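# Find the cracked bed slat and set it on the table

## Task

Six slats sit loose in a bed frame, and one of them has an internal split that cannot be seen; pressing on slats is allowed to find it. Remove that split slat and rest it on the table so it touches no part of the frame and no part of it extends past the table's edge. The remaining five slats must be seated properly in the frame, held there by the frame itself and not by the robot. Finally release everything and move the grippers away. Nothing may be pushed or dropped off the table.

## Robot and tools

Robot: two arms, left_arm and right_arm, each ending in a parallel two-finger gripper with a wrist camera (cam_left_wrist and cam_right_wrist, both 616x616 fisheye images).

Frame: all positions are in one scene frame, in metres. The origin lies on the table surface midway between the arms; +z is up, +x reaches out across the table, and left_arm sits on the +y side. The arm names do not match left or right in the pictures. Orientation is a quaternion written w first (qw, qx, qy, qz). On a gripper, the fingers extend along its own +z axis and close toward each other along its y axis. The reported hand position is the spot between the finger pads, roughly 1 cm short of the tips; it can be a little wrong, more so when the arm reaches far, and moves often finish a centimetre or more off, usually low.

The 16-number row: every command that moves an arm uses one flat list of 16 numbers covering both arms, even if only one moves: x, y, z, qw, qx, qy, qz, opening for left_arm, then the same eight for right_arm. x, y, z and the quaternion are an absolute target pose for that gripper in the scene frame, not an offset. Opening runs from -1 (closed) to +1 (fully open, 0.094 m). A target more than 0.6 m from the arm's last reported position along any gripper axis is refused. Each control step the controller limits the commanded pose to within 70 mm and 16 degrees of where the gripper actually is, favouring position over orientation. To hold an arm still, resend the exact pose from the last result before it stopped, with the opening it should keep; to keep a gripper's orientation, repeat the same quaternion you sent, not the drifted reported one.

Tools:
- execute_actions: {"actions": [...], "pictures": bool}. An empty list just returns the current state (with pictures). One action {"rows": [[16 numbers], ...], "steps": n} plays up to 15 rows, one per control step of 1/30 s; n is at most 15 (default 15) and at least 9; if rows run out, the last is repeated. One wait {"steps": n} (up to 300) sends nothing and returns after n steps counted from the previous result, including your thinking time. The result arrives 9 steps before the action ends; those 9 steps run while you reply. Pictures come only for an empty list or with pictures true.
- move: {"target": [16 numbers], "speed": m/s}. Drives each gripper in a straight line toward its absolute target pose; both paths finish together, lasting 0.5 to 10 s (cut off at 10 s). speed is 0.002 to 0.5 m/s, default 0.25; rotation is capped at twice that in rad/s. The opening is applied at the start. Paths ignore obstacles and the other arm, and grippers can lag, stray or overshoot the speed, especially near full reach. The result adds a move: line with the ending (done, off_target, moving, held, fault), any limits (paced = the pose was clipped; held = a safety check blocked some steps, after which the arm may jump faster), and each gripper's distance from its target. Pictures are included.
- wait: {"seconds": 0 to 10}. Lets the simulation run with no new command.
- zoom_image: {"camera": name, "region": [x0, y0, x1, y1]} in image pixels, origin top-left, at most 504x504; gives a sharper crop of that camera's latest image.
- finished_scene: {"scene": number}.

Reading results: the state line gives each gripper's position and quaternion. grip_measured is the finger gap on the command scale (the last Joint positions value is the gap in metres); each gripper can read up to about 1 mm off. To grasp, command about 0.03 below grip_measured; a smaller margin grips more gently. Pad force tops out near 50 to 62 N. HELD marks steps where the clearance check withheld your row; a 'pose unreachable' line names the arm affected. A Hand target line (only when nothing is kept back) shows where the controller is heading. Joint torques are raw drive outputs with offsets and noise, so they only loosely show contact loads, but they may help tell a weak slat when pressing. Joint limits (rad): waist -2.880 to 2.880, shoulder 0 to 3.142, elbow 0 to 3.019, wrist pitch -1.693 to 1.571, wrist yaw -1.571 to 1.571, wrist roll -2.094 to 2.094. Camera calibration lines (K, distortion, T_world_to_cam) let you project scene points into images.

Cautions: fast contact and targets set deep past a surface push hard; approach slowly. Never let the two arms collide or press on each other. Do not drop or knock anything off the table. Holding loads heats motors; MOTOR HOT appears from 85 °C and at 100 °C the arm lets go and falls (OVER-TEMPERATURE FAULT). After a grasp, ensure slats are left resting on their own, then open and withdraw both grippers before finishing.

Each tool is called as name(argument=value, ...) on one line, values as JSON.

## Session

execute_actions(actions=[])

Scene clock: 0.00 s of 5100.00 s.
left_arm: end_effector_position=(+0.7124, +0.6036, +0.2246) grip_measured=+1.000 end_effector_quat_wxyz=(+0.107, +0.423, +0.873, +0.218) | right_arm: end_effector_position=(+0.6071, -0.1392, +0.1286) grip_measured=+1.000 end_effector_quat_wxyz=(+0.123, -0.688, +0.709, +0.087)
Joint positions: left_arm=[ 0.381  1.947  1.907 -1.06  -0.146  1.29   0.094] | right_arm=[ 0.023  1.866  1.583 -1.203 -0.291 -1.439  0.094]
Joint velocities: left_arm=[-0.005 -0.005  0.012  0.007 -0.022 -0.022  0.   ] | right_arm=[-0.005 -0.015  0.007  0.007  0.022 -0.037  0.   ]
Joint torques (N m, as the arm reports them, + toward a larger angle): no reading
Motor temperatures (°C, as the motors report them): left_arm=[17 18 20 18 17 20] | right_arm=[19 19 17 17 16 19]
Hand target (left_arm): +0.719, +0.606, +0.236; +0.115, +0.421, +0.870, +0.228
Hand target (right_arm): +0.615, -0.138, +0.137; -0.132, +0.689, -0.708, -0.079
camera_calibration (this result's frames):
cam_left_wrist: T_world_to_cam=[[-0.688884, -0.557481, -0.463307, 0.92868], [-0.722151, 0.472494, 0.50522, 0.120635], [-0.0627408, 0.682616, -0.728079, -0.0792995], [0, 0, 0, 1]] pos_world=[0.721894, 0.514853, 0.31158]
cam_right_wrist: T_world_to_cam=[[0.998619, -0.0291073, 0.0437366, -0.617314], [-0.0419021, -0.943451, 0.328853, -0.144228], [0.0316913, -0.330231, -0.943368, 0.18059], [0, 0, 0, 1]] pos_world=[0.604695, -0.0944037, 0.244792]

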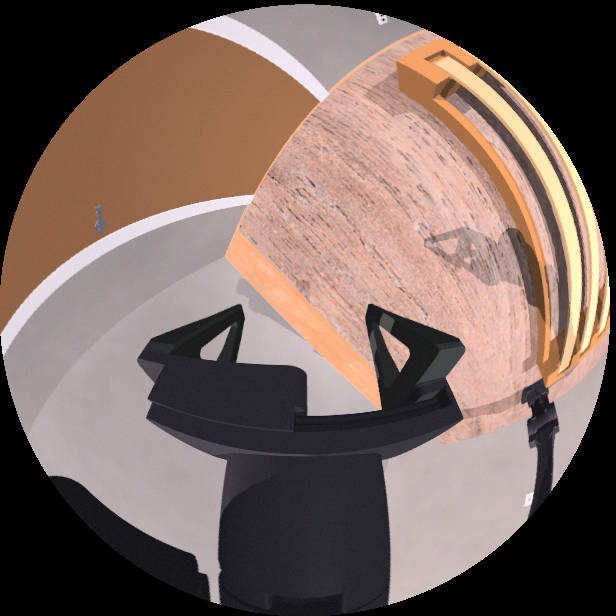

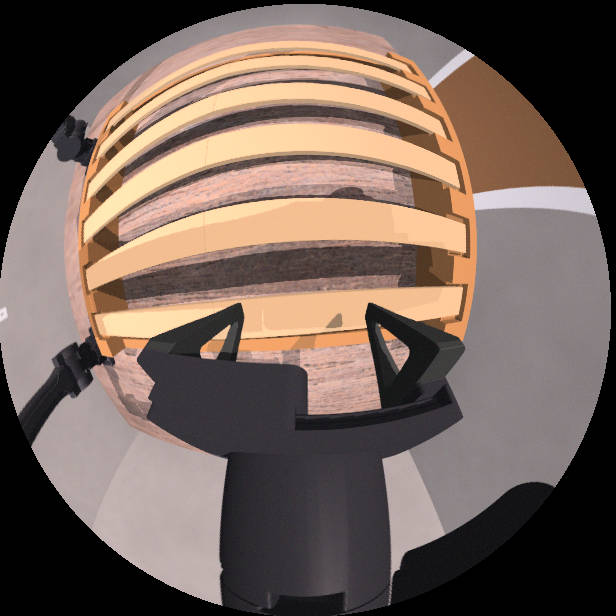

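move(target=[0.45,0.26,0.26,0,0,1,0,-1,0.47,-0.03,0.3,0,0,1,0,-1], speed=0.3)

Scene clock: 3.47 s of 5100.00 s.
left_arm: end_effector_position=(+0.4494, +0.2647, +0.2525) grip_measured=-0.996 end_effector_quat_wxyz=(-0.001, +0.002, +1.000, -0.005) | right_arm: end_effector_position=(+0.4667, -0.0395, +0.2771) grip_measured=-0.987 end_effector_quat_wxyz=(-0.023, -0.001, +1.000, -0.011)
Joint positions: left_arm=[-0.135  1.403  1.358 -1.526  0.011 -0.16   0.   ] | right_arm=[ 0.365  1.629  1.676 -1.668  0.001  0.429  0.001]
Joint velocities: left_arm=[-0.005  0.015  0.007 -0.002  0.022 -0.022  0.001] | right_arm=[-0.005  0.005 -0.007 -0.017 -0.022  0.037 -0.001]
Joint torques (N m, as the arm reports them, + toward a larger angle): left_arm=[  1.19 -12.65   9.7   -1.05   0.13  -0.1 ] | right_arm=[  0.11 -12.99  14.06  -0.22   0.02   0.09]
Motor temperatures (°C, as the motors report them): left_arm=[17 18 21 18 17 20] | right_arm=[19 19 18 17 16 19]
Hand target (left_arm): +0.446, +0.262, +0.256; -0.000, -0.001, +1.000, -0.006
Hand target (right_arm): +0.470, -0.033, +0.300; +0.000, -0.001, +1.000, -0.002
Off the commanded pose (left_arm): 0.009 m, 1 deg.
Off the commanded pose (right_arm): 0.025 m, 3 deg.
Kept back: nothing.
move: off_target (right_arm)
camera_calibration (this result's frames):
cam_left_wrist: T_world_to_cam=[[0.00595555, -0.999786, 0.0197998, 0.254408], [-0.816644, 0.00656436, 0.577104, 0.224393], [-0.577111, -0.0196063, -0.816431, 0.595145], [0, 0, 0, 1]] pos_world=[0.525199, 0.264549, 0.35136]
cam_right_wrist: T_world_to_cam=[[0.00860399, -0.999834, 0.016062, -0.0493138], [-0.778143, 0.00339363, 0.628078, 0.193211], [-0.628028, -0.0179025, -0.777985, 0.632487], [0, 0, 0, 1]] pos_world=[0.54799, -0.0386382, 0.371506]

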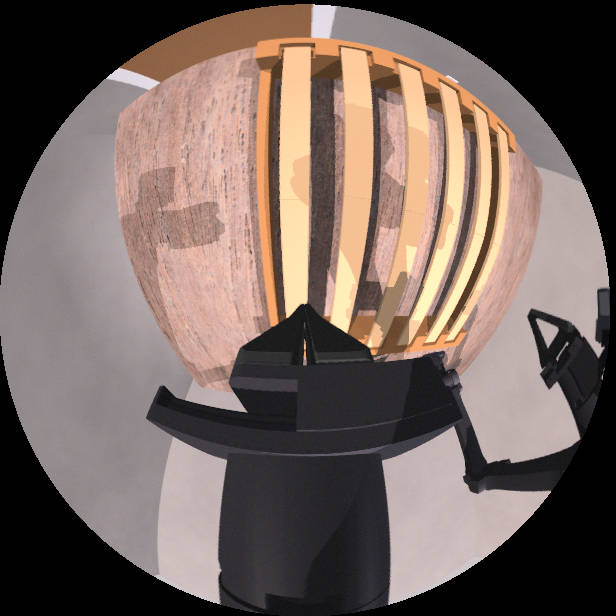

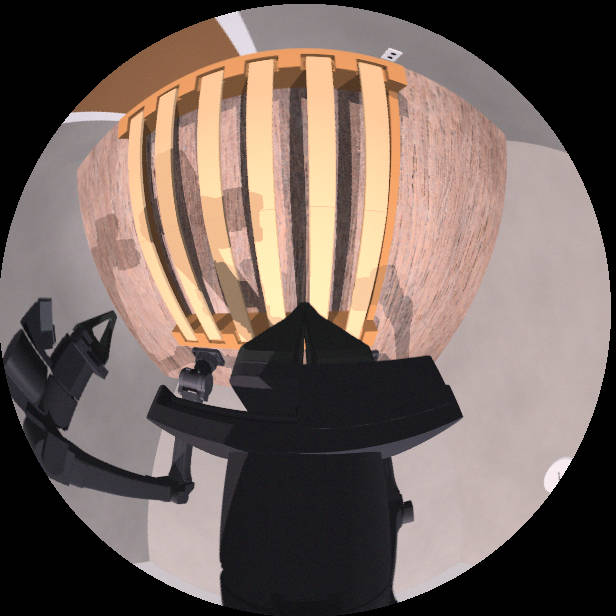

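move(target=[0.525,0.273,0.135,0,0,1,0,-1,0.525,0.018,0.135,0,0,1,0,-1], speed=0.2)

Scene clock: 6.53 s of 5100.00 s.
left_arm: end_effector_position=(+0.5198, +0.2661, +0.1345) grip_measured=-0.996 end_effector_quat_wxyz=(-0.007, +0.001, +1.000, -0.000) | right_arm: end_effector_position=(+0.5235, +0.0097, +0.1393) grip_measured=-0.987 end_effector_quat_wxyz=(-0.001, +0.002, +1.000, -0.001)
Joint positions: left_arm=[-0.111  1.646  1.319 -1.258  0.002 -0.139  0.   ] | right_arm=[ 0.403  1.828  1.579 -1.325  0.001  0.473  0.001]
Joint velocities: left_arm=[-0.005 -0.005 -0.007 -0.007 -0.007 -0.037 -0.   ] | right_arm=[-0.015 -0.015 -0.012 -0.017  0.022 -0.037  0.001]
Joint torques (N m, as the arm reports them, + toward a larger angle): left_arm=[  2.68 -14.85   9.88  -0.27  -0.13   0.09] | right_arm=[  0.49 -13.72  10.07   0.49  -0.05   0.08]
Motor temperatures (°C, as the motors report them): left_arm=[17 18 21 18 17 20] | right_arm=[19 19 19 17 16 19]
Hand target (left_arm): +0.527, +0.272, +0.136; +0.000, -0.000, +1.000, +0.001
Hand target (right_arm): +0.525, +0.018, +0.135; +0.001, +0.000, +1.000, -0.001
Off the commanded pose (left_arm): 0.009 m, 1 deg.
Off the commanded pose (right_arm): 0.009 m, 0 deg.
Kept back: nothing.
move: done
camera_calibration (this result's frames):
cam_left_wrist: T_world_to_cam=[[0.00951354, -0.99991, 0.00943272, 0.257293], [-0.809335, -0.00215959, 0.587343, 0.347175], [-0.58727, -0.0132219, -0.809283, 0.542126], [0, 0, 0, 1]] pos_world=[0.596907, 0.265188, 0.232395]
cam_right_wrist: T_world_to_cam=[[0.00260739, -0.999994, -0.00237069, 0.00730675], [-0.803999, -0.00350602, 0.594621, 0.342004], [-0.594626, 0.000355621, -0.804003, 0.547732], [0, 0, 0, 1]] pos_world=[0.600647, 0.00831099, 0.237033]

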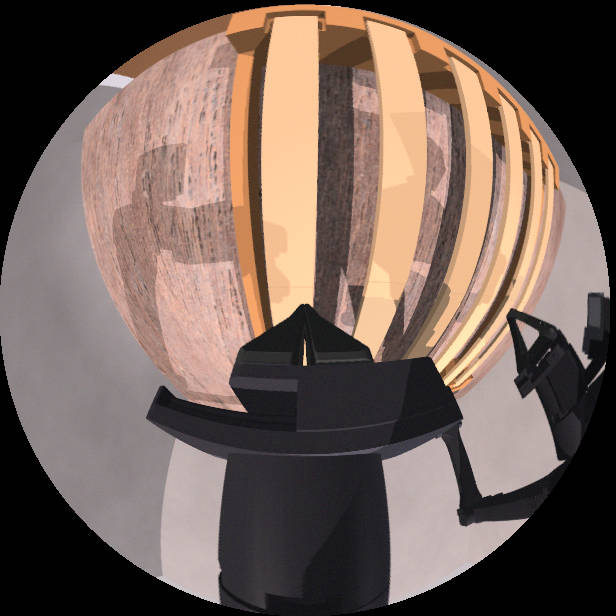

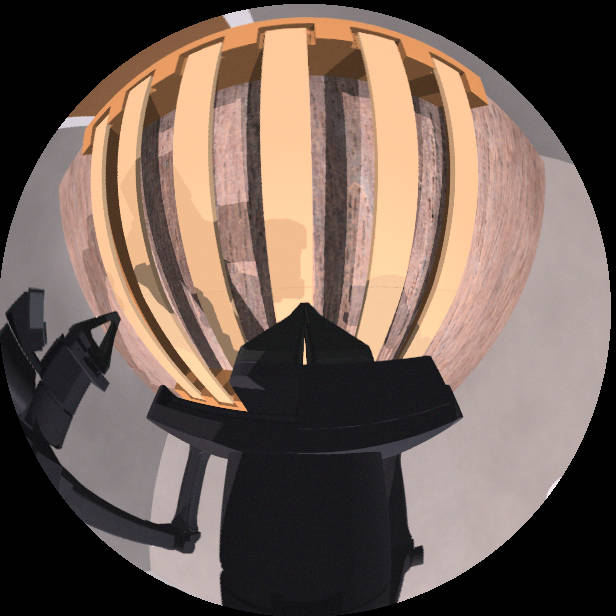

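move(target=[0.525,0.284,0.11,0,0,1,0,-1,0.525,0.028,0.11,0,0,1,0,-1], speed=0.05)

move(target=[0.525,0.284,0.045,0,0,1,0,-1,0.525,0.028,0.04,0,0,1,0,-1], speed=0.04)

Scene clock: 7.93 s of 5100.00 s.
left_arm: end_effector_position=(+0.5224, +0.2781, +0.1185) grip_measured=-0.996 end_effector_quat_wxyz=(+0.004, +0.000, +1.000, -0.002) | right_arm: end_effector_position=(+0.5250, +0.0203, +0.1230) grip_measured=-0.987 end_effector_quat_wxyz=(+0.006, +0.002, +1.000, +0.002)
Joint positions: left_arm=[-0.086  1.649  1.279 -1.192  0.002 -0.115  0.   ] | right_arm=[ 0.419  1.846  1.56  -1.273  0.001  0.488  0.001]
Joint velocities: left_arm=[-0.005 -0.015 -0.007 -0.002  0.007  0.066 -0.001] | right_arm=[-0.015  0.005  0.027 -0.032  0.022 -0.022 -0.   ]
Joint torques (N m, as the arm reports them, + toward a larger angle): left_arm=[  2.62 -13.6    8.99  -0.18  -0.1    0.09] | right_arm=[  0.38 -12.92   9.72   0.53  -0.11   0.08]
Motor temperatures (°C, as the motors report them): left_arm=[17 18 21 18 17 20] | right_arm=[19 20 19 17 16 19]
Hand target (left_arm): +0.525, +0.284, +0.110; +0.000, -0.000, +1.000, +0.000
Hand target (right_arm): +0.524, +0.028, +0.110; +0.000, -0.000, +1.000, -0.000
Off the commanded pose (left_arm): 0.011 m, 1 deg.
Off the commanded pose (right_arm): 0.015 m, 1 deg.
Kept back: nothing.
move: off_target (left_arm, right_arm)
camera_calibration (this result's frames):
cam_left_wrist: T_world_to_cam=[[0.0104101, -0.999867, 0.0125893, 0.268523], [-0.82227, -0.00139557, 0.569096, 0.367331], [-0.569003, -0.0162761, -0.822174, 0.523731], [0, 0, 0, 1]] pos_world=[0.597254, 0.277524, 0.218171]
cam_right_wrist: T_world_to_cam=[[0.00345612, -0.999947, -0.0097393, 0.0183053], [-0.812371, -0.00848688, 0.583079, 0.358889], [-0.583131, 0.00589673, -0.812357, 0.530403], [0, 0, 0, 1]] pos_world=[0.600782, 0.0182225, 0.221794]

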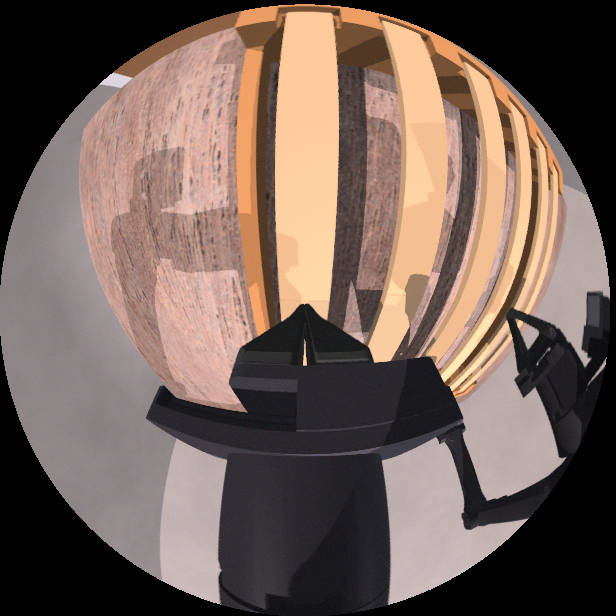

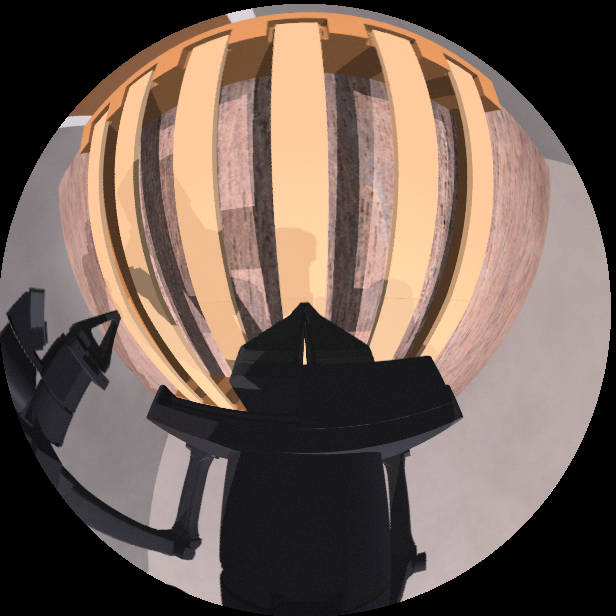

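Scene clock: 10.23 s of 5100.00 s.
left_arm: end_effector_position=(+0.5210, +0.2783, +0.1030) grip_measured=-0.997 end_effector_quat_wxyz=(+0.028, +0.000, +1.000, -0.004) | right_arm: end_effector_position=(+0.5261, +0.0209, +0.0801) grip_measured=-0.987 end_effector_quat_wxyz=(+0.019, +0.002, +1.000, +0.009)
Joint positions: left_arm=[-0.086  1.634  1.214 -1.095  0.002 -0.114  0.   ] | right_arm=[ 0.419  1.869  1.474 -1.135  0.001  0.488  0.001]
Joint velocities: left_arm=[ 0.005 -0.015 -0.012 -0.002  0.007  0.051  0.   ] | right_arm=[-0.005  0.005 -0.012  0.007 -0.007 -0.037 -0.   ]
Joint torques (N m, as the arm reports them, + toward a larger angle): left_arm=[ 2.51 -7.46  5.92  2.78 -0.05  0.08] | right_arm=[ 0.41 -9.92  8.31  1.4  -0.1   0.09]
Motor temperatures (°C, as the motors report them): left_arm=[17 18 21 18 17 20] | right_arm=[19 20 19 17 16 19]
Hand target (left_arm): +0.520, +0.284, +0.049; -0.000, +0.000, +1.000, -0.000
Hand target (right_arm): +0.523, +0.026, +0.042; +0.000, -0.000, +1.000, -0.000
Off the commanded pose (left_arm): 0.058 m, 3 deg.
Off the commanded pose (right_arm): 0.041 m, 2 deg.
Kept back: nothing.
move: off_target (left_arm, right_arm)
camera_calibration (this result's frames):
cam_left_wrist: T_world_to_cam=[[0.00891846, -0.99979, 0.0184279, 0.269052], [-0.848098, 0.00220048, 0.529835, 0.391475], [-0.529765, -0.020354, -0.8479, 0.493515], [0, 0, 0, 1]] pos_world=[0.591057, 0.27818, 0.206076]
cam_right_wrist: T_world_to_cam=[[0.00388583, -0.999721, -0.0233193, 0.0193173], [-0.82725, -0.0163151, 0.561597, 0.394499], [-0.56182, 0.0171086, -0.827082, 0.485939], [0, 0, 0, 1]] pos_world=[0.599284, 0.0174345, 0.180813]

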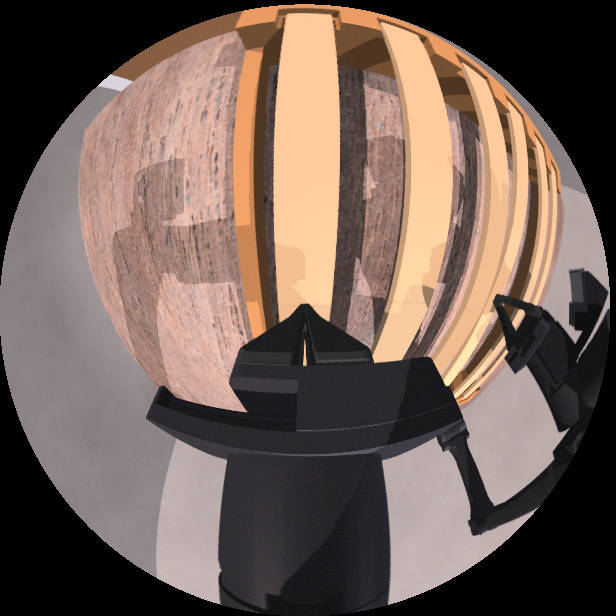

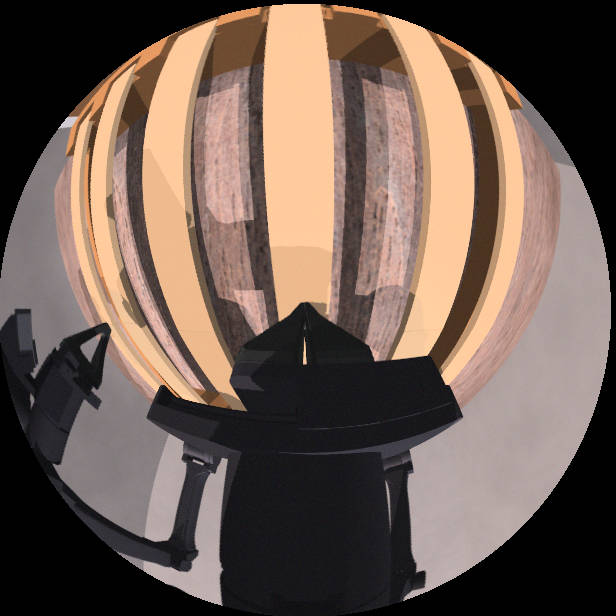

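Slat 4 is the soft one.

move(target=[0.525,0.284,0.17,0,0,1,0,-1,0.535,0.03,0.145,0,0,1,0,-1], speed=0.08)

move(target=[0.38,0.4,0.25,0,0,1,0,-1,0.53,0.03,0.125,0,0,1,0,0.7], speed=0.25)

move(target=[0.38,0.4,0.25,0,0,1,0,-1,0.53,0.03,0.07,0,0,1,0,0.7], speed=0.06)

Scene clock: 11.87 s of 5100.00 s.
left_arm: end_effector_position=(+0.5106, +0.2794, +0.1536) grip_measured=-0.997 end_effector_quat_wxyz=(-0.018, +0.000, +1.000, +0.001) | right_arm: end_effector_position=(+0.5265, +0.0211, +0.1381) grip_measured=-0.987 end_effector_quat_wxyz=(-0.007, +0.002, +1.000, -0.004)
Joint positions: left_arm=[-0.086  1.617  1.335 -1.324  0.002 -0.114  0.   ] | right_arm=[ 0.419  1.857  1.618 -1.347  0.001  0.488  0.001]
Joint velocities: left_arm=[-0.005 -0.015  0.007  0.002 -0.037 -0.051 -0.001] | right_arm=[-0.005 -0.005 -0.012 -0.022  0.007 -0.022  0.001]
Joint torques (N m, as the arm reports them, + toward a larger angle): left_arm=[  2.52 -14.91  12.98  -1.15  -0.09   0.08] | right_arm=[ -0.02 -13.84  13.36  -0.13  -0.15   0.02]
Motor temperatures (°C, as the motors report them): left_arm=[17 18 21 18 17 20] | right_arm=[19 20 20 17 16 19]
Hand target (left_arm): +0.524, +0.284, +0.170; +0.000, -0.000, +1.000, +0.000
Hand target (right_arm): +0.535, +0.030, +0.145; +0.000, -0.000, +1.000, +0.000
Off the commanded pose (left_arm): 0.022 m, 2 deg.
Off the commanded pose (right_arm): 0.014 m, 1 deg.
Kept back: nothing.
move: off_target (left_arm, right_arm)
camera_calibration (this result's frames):
cam_left_wrist: T_world_to_cam=[[0.0100743, -0.999923, 0.00718456, 0.270574], [-0.796926, -0.00368882, 0.604066, 0.320019], [-0.603993, -0.0118111, -0.796902, 0.558655], [0, 0, 0, 1]] pos_world=[0.589729, 0.278332, 0.249937]
cam_right_wrist: T_world_to_cam=[[0.00337592, -0.999989, 0.00331966, 0.0175045], [-0.797551, -0.000689892, 0.603251, 0.340557], [-0.603242, -0.00468412, -0.797545, 0.552396], [0, 0, 0, 1]] pos_world=[0.604781, 0.0203267, 0.235061]

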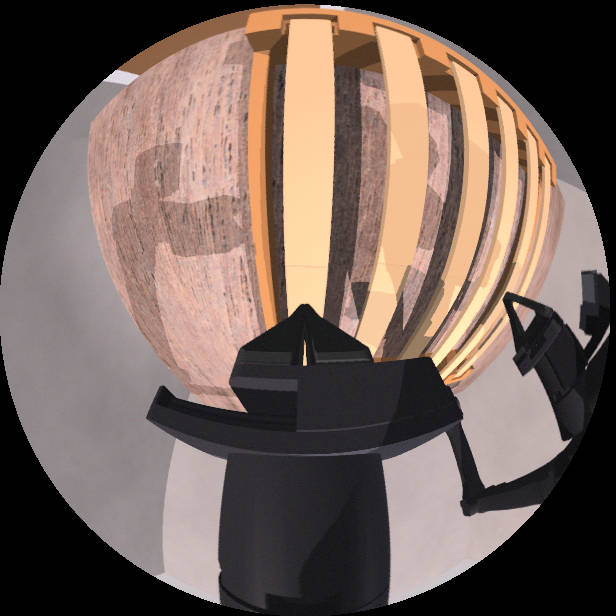

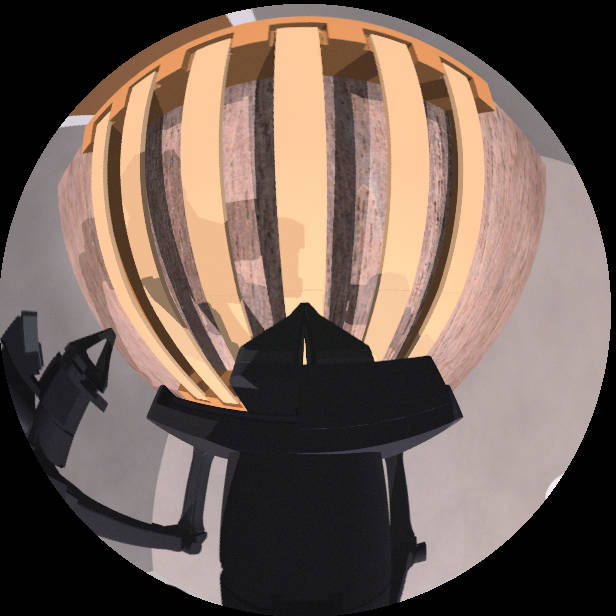

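Scene clock: 13.27 s of 5100.00 s.
left_arm: end_effector_position=(+0.3816, +0.4003, +0.2490) grip_measured=-0.997 end_effector_quat_wxyz=(+0.006, -0.005, +1.000, +0.003) | right_arm: end_effector_position=(+0.5303, +0.0231, +0.1338) grip_measured=+0.698 end_effector_quat_wxyz=(+0.003, +0.002, +1.000, +0.001)
Joint positions: left_arm=[ 0.225  1.219  1.181 -1.52  -0.004  0.187  0.   ] | right_arm=[ 0.419  1.857  1.607 -1.314  0.001  0.488  0.08 ]
Joint velocities: left_arm=[-0.005  0.005 -0.002 -0.002  0.095  0.051 -0.001] | right_arm=[ 0.024 -0.005 -0.002  0.002 -0.051  0.037  0.   ]
Joint torques (N m, as the arm reports them, + toward a larger angle): left_arm=[ 2.08 -9.19  9.9  -1.05  0.02  0.09] | right_arm=[  0.28 -13.74   9.65   0.54  -0.11   0.08]
Motor temperatures (°C, as the motors report them): left_arm=[17 18 22 18 17 20] | right_arm=[19 20 20 17 16 19]
Hand target (left_arm): +0.380, +0.402, +0.249; +0.001, -0.000, +1.000, +0.003
Hand target (right_arm): +0.530, +0.030, +0.125; +0.000, +0.000, +1.000, -0.000
Off the commanded pose (left_arm): 0.002 m, 1 deg.
Off the commanded pose (right_arm): 0.011 m, 0 deg.
Kept back: nothing.
move: off_target (right_arm)
camera_calibration (this result's frames):
cam_left_wrist: T_world_to_cam=[[0.0200057, -0.999796, 0.0026012, 0.38931], [-0.823922, -0.0150126, 0.566504, 0.184183], [-0.56635, -0.0134765, -0.824055, 0.551218], [0, 0, 0, 1]] pos_world=[0.456147, 0.399424, 0.348881]
cam_right_wrist: T_world_to_cam=[[0.00340883, -0.999971, -0.00673958, 0.0208297], [-0.809011, -0.00671919, 0.587755, 0.354452], [-0.587784, 0.00344884, -0.809011, 0.544434], [0, 0, 0, 1]] pos_world=[0.606694, 0.0213331, 0.232262]

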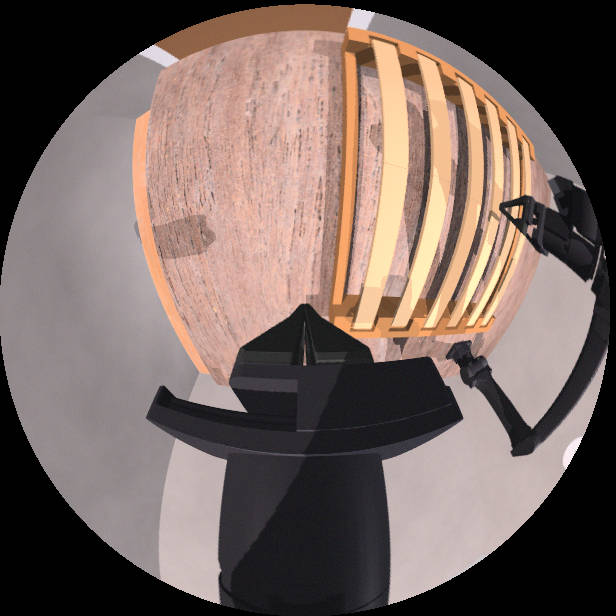

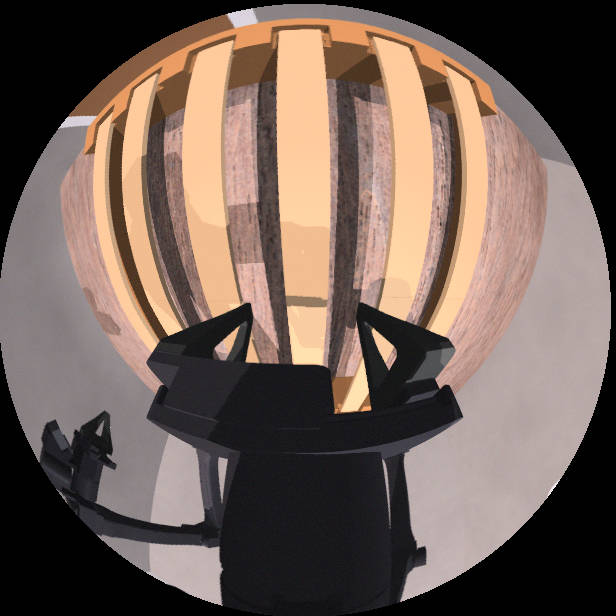

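Scene clock: 14.67 s of 5100.00 s.
left_arm: end_effector_position=(+0.3803, +0.3998, +0.2490) grip_measured=-0.997 end_effector_quat_wxyz=(+0.003, -0.005, +1.000, +0.002) | right_arm: end_effector_position=(+0.5303, +0.0231, +0.0821) grip_measured=+0.698 end_effector_quat_wxyz=(+0.005, +0.002, +1.000, +0.002)
Joint positions: left_arm=[ 0.225  1.219  1.181 -1.526 -0.003  0.188  0.   ] | right_arm=[ 0.419  1.897  1.523 -1.187  0.001  0.488  0.08 ]
Joint velocities: left_arm=[-0.015  0.005  0.012  0.012  0.037 -0.022 -0.   ] | right_arm=[-0.015 -0.005  0.007 -0.007 -0.007 -0.051 -0.001]
Joint torques (N m, as the arm reports them, + toward a larger angle): left_arm=[ 1.86 -9.13 10.22 -1.05  0.24  0.09] | right_arm=[  0.3  -13.34   9.51   0.46  -0.12   0.06]
Motor temperatures (°C, as the motors report them): left_arm=[17 18 22 18 17 20] | right_arm=[19 20 20 17 16 19]
Hand target (left_arm): +0.380, +0.400, +0.250; +0.000, -0.000, +1.000, -0.000
Hand target (right_arm): +0.530, +0.030, +0.070; +0.000, -0.000, +1.000, -0.000
Off the commanded pose (left_arm): 0.001 m, 1 deg.
Off the commanded pose (right_arm): 0.014 m, 1 deg.
Kept back: nothing.
move: off_target (right_arm)
camera_calibration (this result's frames):
cam_left_wrist: T_world_to_cam=[[0.0196316, -0.999796, 0.0046641, 0.388514], [-0.821075, -0.0134601, 0.570661, 0.180416], [-0.570482, -0.0150326, -0.821173, 0.551971], [0, 0, 0, 1]] pos_world=[0.455397, 0.399161, 0.348495]
cam_right_wrist: T_world_to_cam=[[0.00343746, -0.999956, -0.00868061, 0.0206021], [-0.811188, -0.0078646, 0.584732, 0.386284], [-0.584775, 0.00503162, -0.81118, 0.50106], [0, 0, 0, 1]] pos_world=[0.606285, 0.021118, 0.180756]

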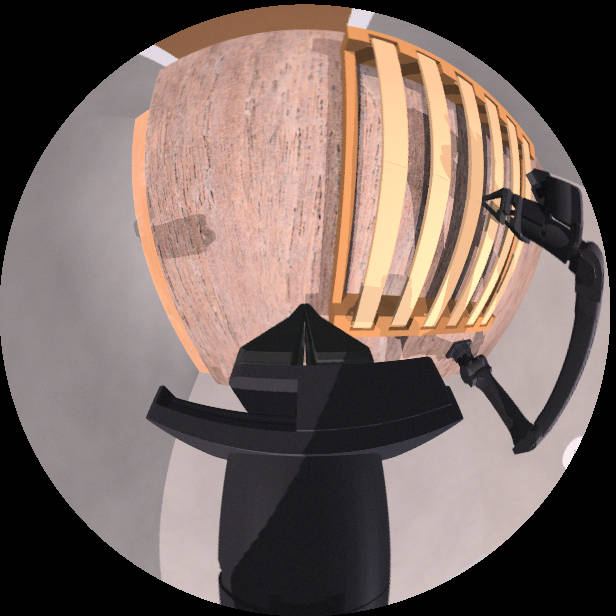

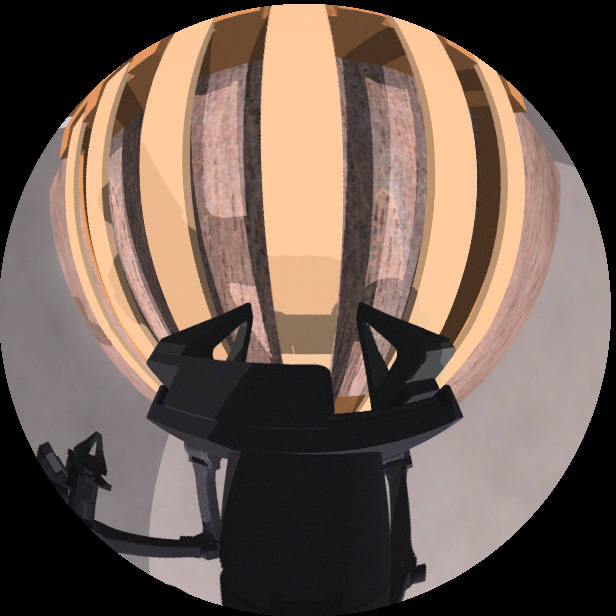

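move(target=[0.38,0.4,0.25,0,0,1,0,-1,0.53,0.026,0.08,0,0,1,0,-0.25], speed=0.05)

move(target=[0.38,0.4,0.25,0,0,1,0,-1,0.54,0.026,0.2,0,0,1,0,-0.25], speed=0.08)

Scene clock: 15.67 s of 5100.00 s.
left_arm: end_effector_position=(+0.3803, +0.3998, +0.2490) grip_measured=-0.997 end_effector_quat_wxyz=(+0.003, -0.004, +1.000, +0.002) | right_arm: end_effector_position=(+0.5303, +0.0231, +0.0821) grip_measured=-0.211 end_effector_quat_wxyz=(+0.005, +0.001, +1.000, +0.002)
Joint positions: left_arm=[ 0.225  1.219  1.181 -1.526 -0.003  0.188  0.   ] | right_arm=[ 0.419  1.897  1.523 -1.187  0.001  0.486  0.037]
Joint velocities: left_arm=[ 0.005 -0.024 -0.007 -0.012 -0.037 -0.051 -0.   ] | right_arm=[-0.005 -0.005  0.007 -0.017  0.022 -0.066  0.   ]
Joint torques (N m, as the arm reports them, + toward a larger angle): left_arm=[ 1.86 -9.22 10.2  -1.07  0.24  0.09] | right_arm=[ -0.22 -14.23  10.16  -0.12  -0.13   0.02]
Motor temperatures (°C, as the motors report them): left_arm=[17 18 22 18 17 20] | right_arm=[19 20 20 17 16 19]
Hand target (left_arm): +0.380, +0.400, +0.250; +0.000, +0.000, +1.000, +0.000
Hand target (right_arm): +0.530, +0.026, +0.080; +0.000, -0.000, +1.000, +0.000
Off the commanded pose (left_arm): 0.001 m, 1 deg.
Off the commanded pose (right_arm): 0.004 m, 1 deg.
Kept back: nothing.
move: done
camera_calibration (this result's frames):
cam_left_wrist: T_world_to_cam=[[0.0192502, -0.999804, 0.00466173, 0.388663], [-0.82108, -0.0131483, 0.570662, 0.180292], [-0.570489, -0.014813, -0.821172, 0.551885], [0, 0, 0, 1]] pos_world=[0.455397, 0.399132, 0.348495]
cam_right_wrist: T_world_to_cam=[[0.00534471, -0.999948, -0.00866285, 0.019589], [-0.811176, -0.00940139, 0.584727, 0.386313], [-0.584778, 0.00390189, -0.811184, 0.501088], [0, 0, 0, 1]] pos_world=[0.606289, 0.0212647, 0.180757]

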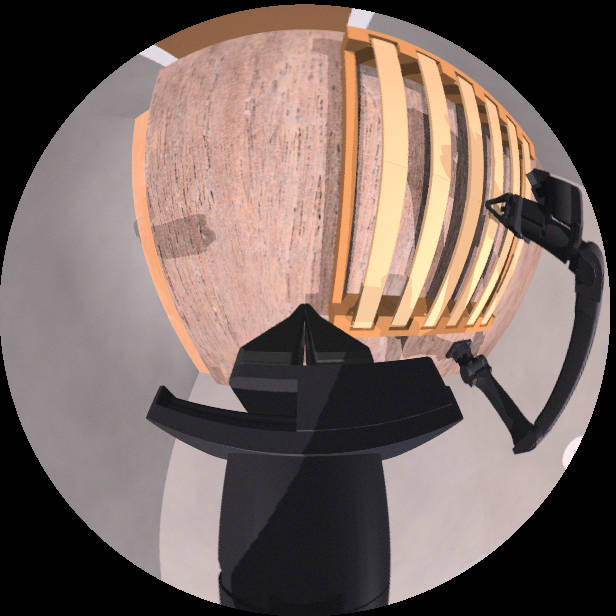

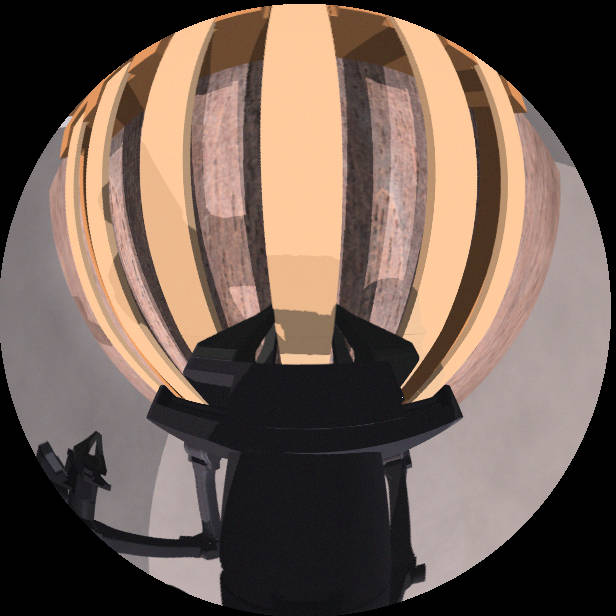

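Scene clock: 17.53 s of 5100.00 s.
left_arm: end_effector_position=(+0.3803, +0.3998, +0.2490) grip_measured=-0.997 end_effector_quat_wxyz=(+0.003, -0.004, +1.000, +0.002) | right_arm: end_effector_position=(+0.5286, +0.0222, +0.1651) grip_measured=-0.211 end_effector_quat_wxyz=(-0.030, +0.001, +0.999, -0.017)
Joint positions: left_arm=[ 0.225  1.219  1.181 -1.526 -0.003  0.188  0.   ] | right_arm=[ 0.419  1.884  1.728 -1.484  0.001  0.486  0.037]
Joint velocities: left_arm=[-0.015 -0.015  0.002  0.002  0.066 -0.066 -0.001] | right_arm=[-0.005 -0.005  0.007  0.007 -0.022 -0.007 -0.001]
Joint torques (N m, as the arm reports them, + toward a larger angle): left_arm=[ 1.88 -9.09 10.22 -1.07  0.24  0.09] | right_arm=[ -0.86 -17.33  14.25  -0.27  -0.13  -0.06]
Motor temperatures (°C, as the motors report them): left_arm=[17 18 22 18 17 20] | right_arm=[19 20 20 17 16 19]
Hand target (left_arm): +0.380, +0.400, +0.250; +0.000, -0.000, +1.000, +0.000
Hand target (right_arm): +0.539, +0.025, +0.200; +0.000, -0.000, +1.000, +0.000
Off the commanded pose (left_arm): 0.001 m, 1 deg.
Off the commanded pose (right_arm): 0.037 m, 4 deg.
Kept back: nothing.
move: off_target (right_arm)
camera_calibration (this result's frames):
cam_left_wrist: T_world_to_cam=[[0.0192502, -0.999804, 0.00466173, 0.388663], [-0.82108, -0.0131483, 0.570662, 0.180292], [-0.570489, -0.014813, -0.821172, 0.551885], [0, 0, 0, 1]] pos_world=[0.455397, 0.399132, 0.348495]
cam_right_wrist: T_world_to_cam=[[0.00601088, -0.999598, 0.0277182, 0.0130686], [-0.768363, 0.013123, 0.639879, 0.304152], [-0.639986, -0.0251439, -0.767975, 0.590166], [0, 0, 0, 1]] pos_world=[0.611318, 0.023911, 0.25825]

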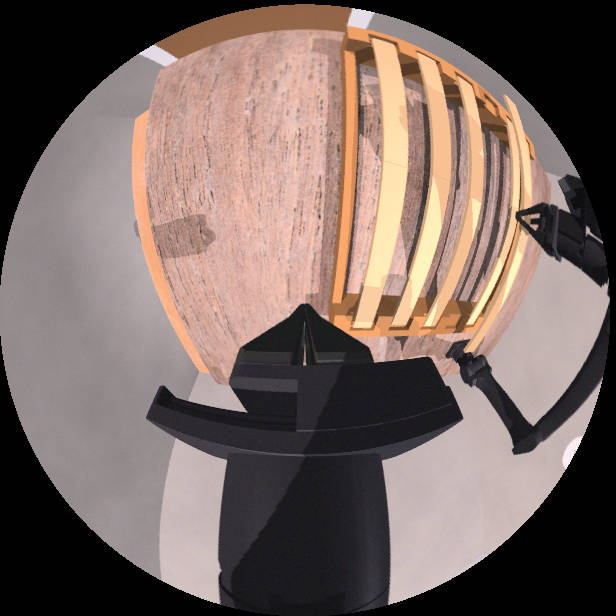

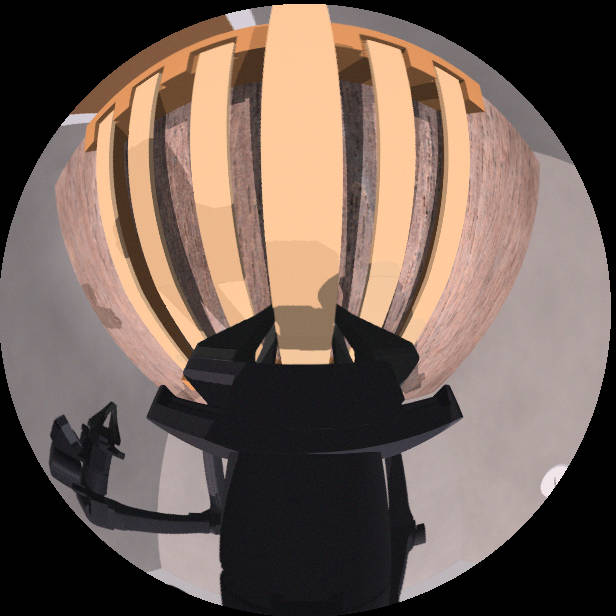

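move(target=[0.38,0.4,0.25,0,0,1,0,-1,0.51,-0.4,0.2,0,0,1,0,-0.25], speed=0.22)

move(target=[0.38,0.4,0.25,0,0,1,0,-1,0.48,-0.41,0.04,0,0,1,0,-0.25], speed=0.12)

move(target=[0.38,0.4,0.25,0,0,1,0,-1,0.48,-0.41,-0.01,0,0,1,0,-0.25], speed=0.03)

Scene clock: 20.30 s of 5100.00 s.
left_arm: end_effector_position=(+0.3803, +0.3998, +0.2490) grip_measured=-0.997 end_effector_quat_wxyz=(+0.003, -0.004, +1.000, +0.002) | right_arm: end_effector_position=(+0.4965, -0.3943, +0.1842) grip_measured=-0.211 end_effector_quat_wxyz=(-0.020, +0.008, +1.000, +0.010)
Joint positions: left_arm=[ 0.225  1.219  1.181 -1.526 -0.003  0.188  0.   ] | right_arm=[-0.387  1.671  1.485 -1.429 -0.006 -0.305  0.037]
Joint velocities: left_arm=[-0.005 -0.015  0.007  0.012  0.037  0.022  0.001] | right_arm=[-0.015 -0.005 -0.012 -0.002  0.022 -0.066 -0.002]
Joint torques (N m, as the arm reports them, + toward a larger angle): left_arm=[ 1.96 -9.1  10.21 -1.06  0.24  0.09] | right_arm=[ -0.54 -12.06  14.41  -0.18  -0.22  -0.07]
Motor temperatures (°C, as the motors report them): left_arm=[17 18 22 18 17 20] | right_arm=[19 20 21 17 16 19]
Hand target (left_arm): +0.380, +0.400, +0.250; +0.000, -0.000, +1.000, +0.000
Hand target (right_arm): +0.510, -0.396, +0.200; -0.004, +0.000, +1.000, +0.005
Off the commanded pose (left_arm): 0.001 m, 1 deg.
Off the commanded pose (right_arm): 0.022 m, 3 deg.
Kept back: nothing.
move: off_target (right_arm)
camera_calibration (this result's frames):
cam_left_wrist: T_world_to_cam=[[0.0192502, -0.999804, 0.00466173, 0.388663], [-0.82108, -0.0131483, 0.570662, 0.180292], [-0.570489, -0.014813, -0.821172, 0.551885], [0, 0, 0, 1]] pos_world=[0.455397, 0.399132, 0.348495]
cam_right_wrist: T_world_to_cam=[[-0.0107032, -0.999642, -0.0245163, -0.385772], [-0.781277, -0.00694209, 0.624145, 0.274092], [-0.624092, 0.0258344, -0.780923, 0.588412], [0, 0, 0, 1]] pos_world=[0.577236, -0.398932, 0.278974]

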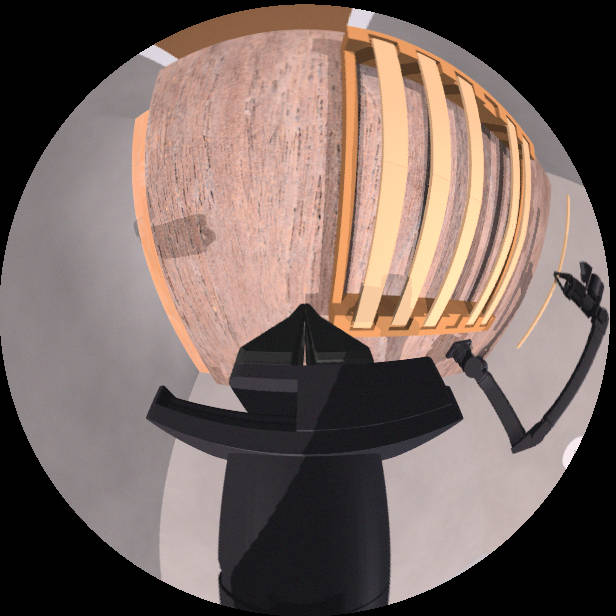

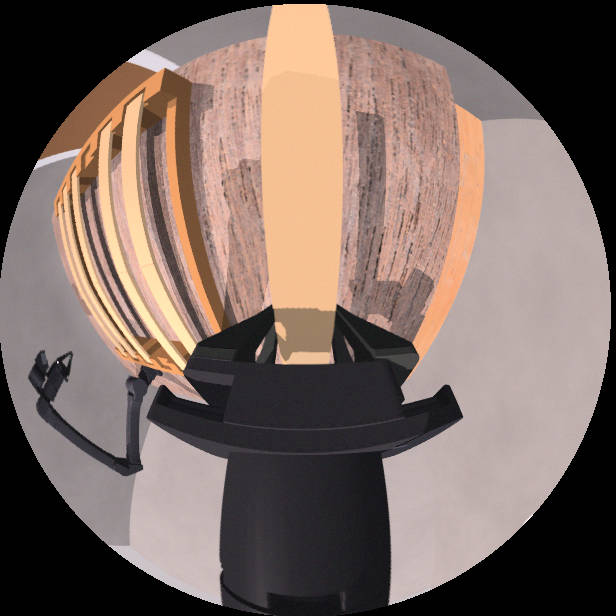

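Scene clock: 21.90 s of 5100.00 s.
left_arm: end_effector_position=(+0.3803, +0.3998, +0.2490) grip_measured=-0.997 end_effector_quat_wxyz=(+0.003, -0.004, +1.000, +0.002) | right_arm: end_effector_position=(+0.4768, -0.4014, +0.0420) grip_measured=-0.211 end_effector_quat_wxyz=(-0.004, -0.002, +1.000, +0.002)
Joint positions: left_arm=[ 0.225  1.219  1.181 -1.526 -0.003  0.188  0.   ] | right_arm=[-0.413  1.746  1.184 -1.017 -0.002 -0.351  0.037]
Joint velocities: left_arm=[-0.005 -0.005 -0.002 -0.007 -0.037  0.051  0.   ] | right_arm=[-0.024 -0.015  0.007 -0.007 -0.037 -0.066  0.001]
Joint torques (N m, as the arm reports them, + toward a larger angle): left_arm=[ 1.83 -9.18 10.21 -1.09  0.23  0.09] | right_arm=[ -1.64 -11.5    9.21   0.49  -0.07  -0.09]
Motor temperatures (°C, as the motors report them): left_arm=[17 18 22 18 17 20] | right_arm=[19 20 21 17 16 19]
Hand target (left_arm): +0.380, +0.400, +0.250; +0.000, -0.000, +1.000, +0.000
Hand target (right_arm): +0.480, -0.410, +0.040; -0.000, +0.000, +1.000, +0.000
Off the commanded pose (left_arm): 0.001 m, 1 deg.
Off the commanded pose (right_arm): 0.009 m, 1 deg.
Kept back: nothing.
move: done
camera_calibration (this result's frames):
cam_left_wrist: T_world_to_cam=[[0.0192502, -0.999804, 0.00466173, 0.388663], [-0.82108, -0.0131483, 0.570662, 0.180292], [-0.570489, -0.014813, -0.821172, 0.551885], [0, 0, 0, 1]] pos_world=[0.455397, 0.399132, 0.348495]
cam_right_wrist: T_world_to_cam=[[0.0109375, -0.999889, -0.010164, -0.407501], [-0.80083, -0.014846, 0.598708, 0.354657], [-0.598792, 0.00159127, -0.800903, 0.44427], [0, 0, 0, 1]] pos_world=[0.554503, -0.402898, 0.13934]

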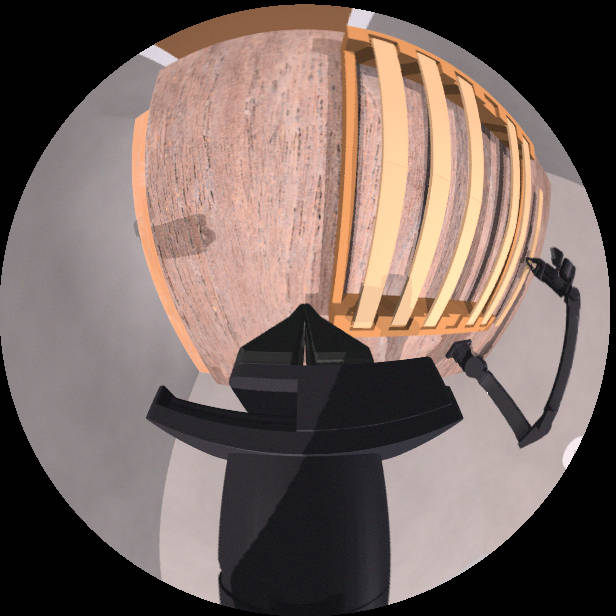

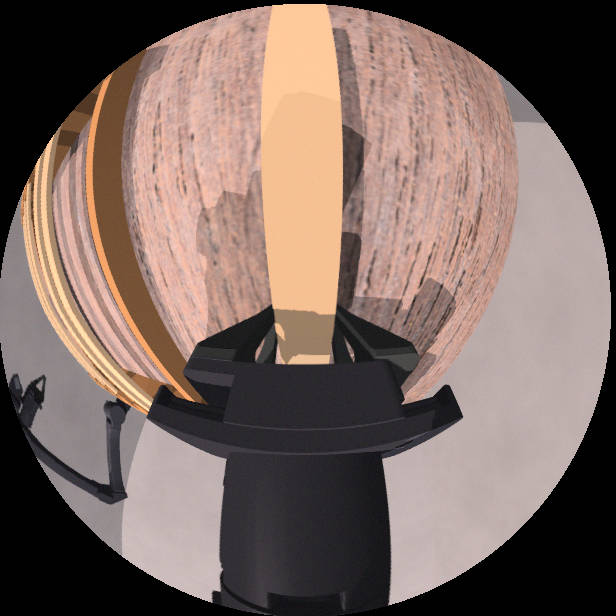

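Scene clock: 23.90 s of 5100.00 s.
left_arm: end_effector_position=(+0.3803, +0.3998, +0.2490) grip_measured=-0.997 end_effector_quat_wxyz=(+0.003, -0.004, +1.000, +0.002) | right_arm: end_effector_position=(+0.4828, -0.4039, +0.0121) grip_measured=-0.211 end_effector_quat_wxyz=(+0.009, -0.002, +1.000, -0.004)
Joint positions: left_arm=[ 0.225  1.219  1.181 -1.526 -0.003  0.188  0.   ] | right_arm=[-0.413  1.79   1.151 -0.913  0.    -0.351  0.037]
Joint velocities: left_arm=[-0.015 -0.005  0.007  0.022 -0.095 -0.125 -0.   ] | right_arm=[ 0.005 -0.015  0.012 -0.017 -0.051  0.007  0.002]
Joint torques (N m, as the arm reports them, + toward a larger angle): left_arm=[ 1.78 -9.2  10.21 -1.06  0.23  0.09] | right_arm=[-1.8  -9.49  7.43  1.11 -0.17 -0.12]
Motor temperatures (°C, as the motors report them): left_arm=[17 18 22 18 17 20] | right_arm=[19 20 21 17 16 19]
Hand target (left_arm): +0.380, +0.400, +0.250; +0.000, -0.000, +1.000, +0.000
Hand target (right_arm): +0.479, -0.409, -0.009; +0.000, +0.000, +1.000, +0.000
Off the commanded pose (left_arm): 0.001 m, 1 deg.
Off the commanded pose (right_arm): 0.023 m, 1 deg.
Kept back: nothing.
move: off_target (right_arm)
camera_calibration (this result's frames):
cam_left_wrist: T_world_to_cam=[[0.0192502, -0.999804, 0.00466173, 0.388663], [-0.82108, -0.0131483, 0.570662, 0.180292], [-0.570489, -0.014813, -0.821172, 0.551885], [0, 0, 0, 1]] pos_world=[0.455397, 0.399132, 0.348495]
cam_right_wrist: T_world_to_cam=[[0.0110384, -0.999937, 0.00191286, -0.410603], [-0.816689, -0.00791167, 0.577024, 0.38804], [-0.576972, -0.00793163, -0.816725, 0.409737], [0, 0, 0, 1]] pos_world=[0.557848, -0.404257, 0.11152]

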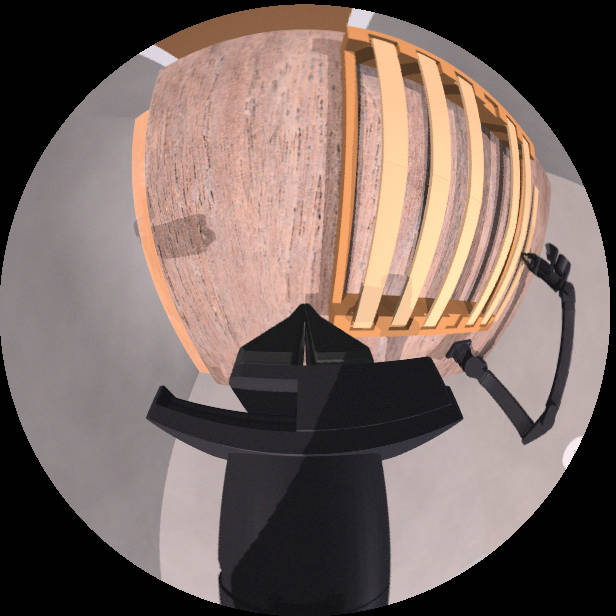

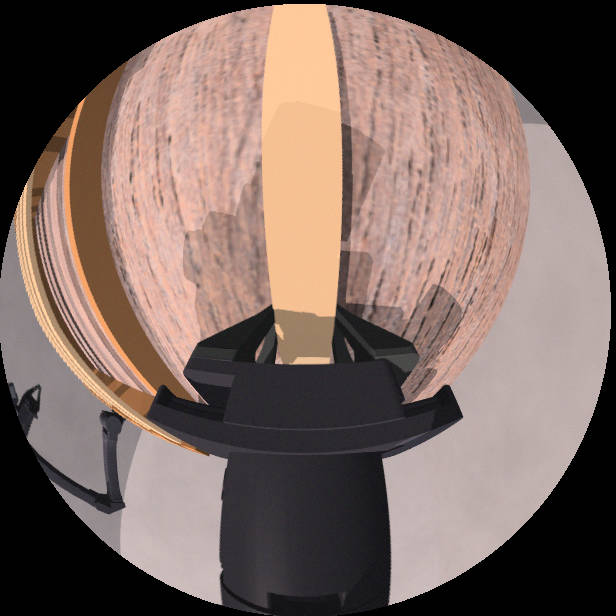

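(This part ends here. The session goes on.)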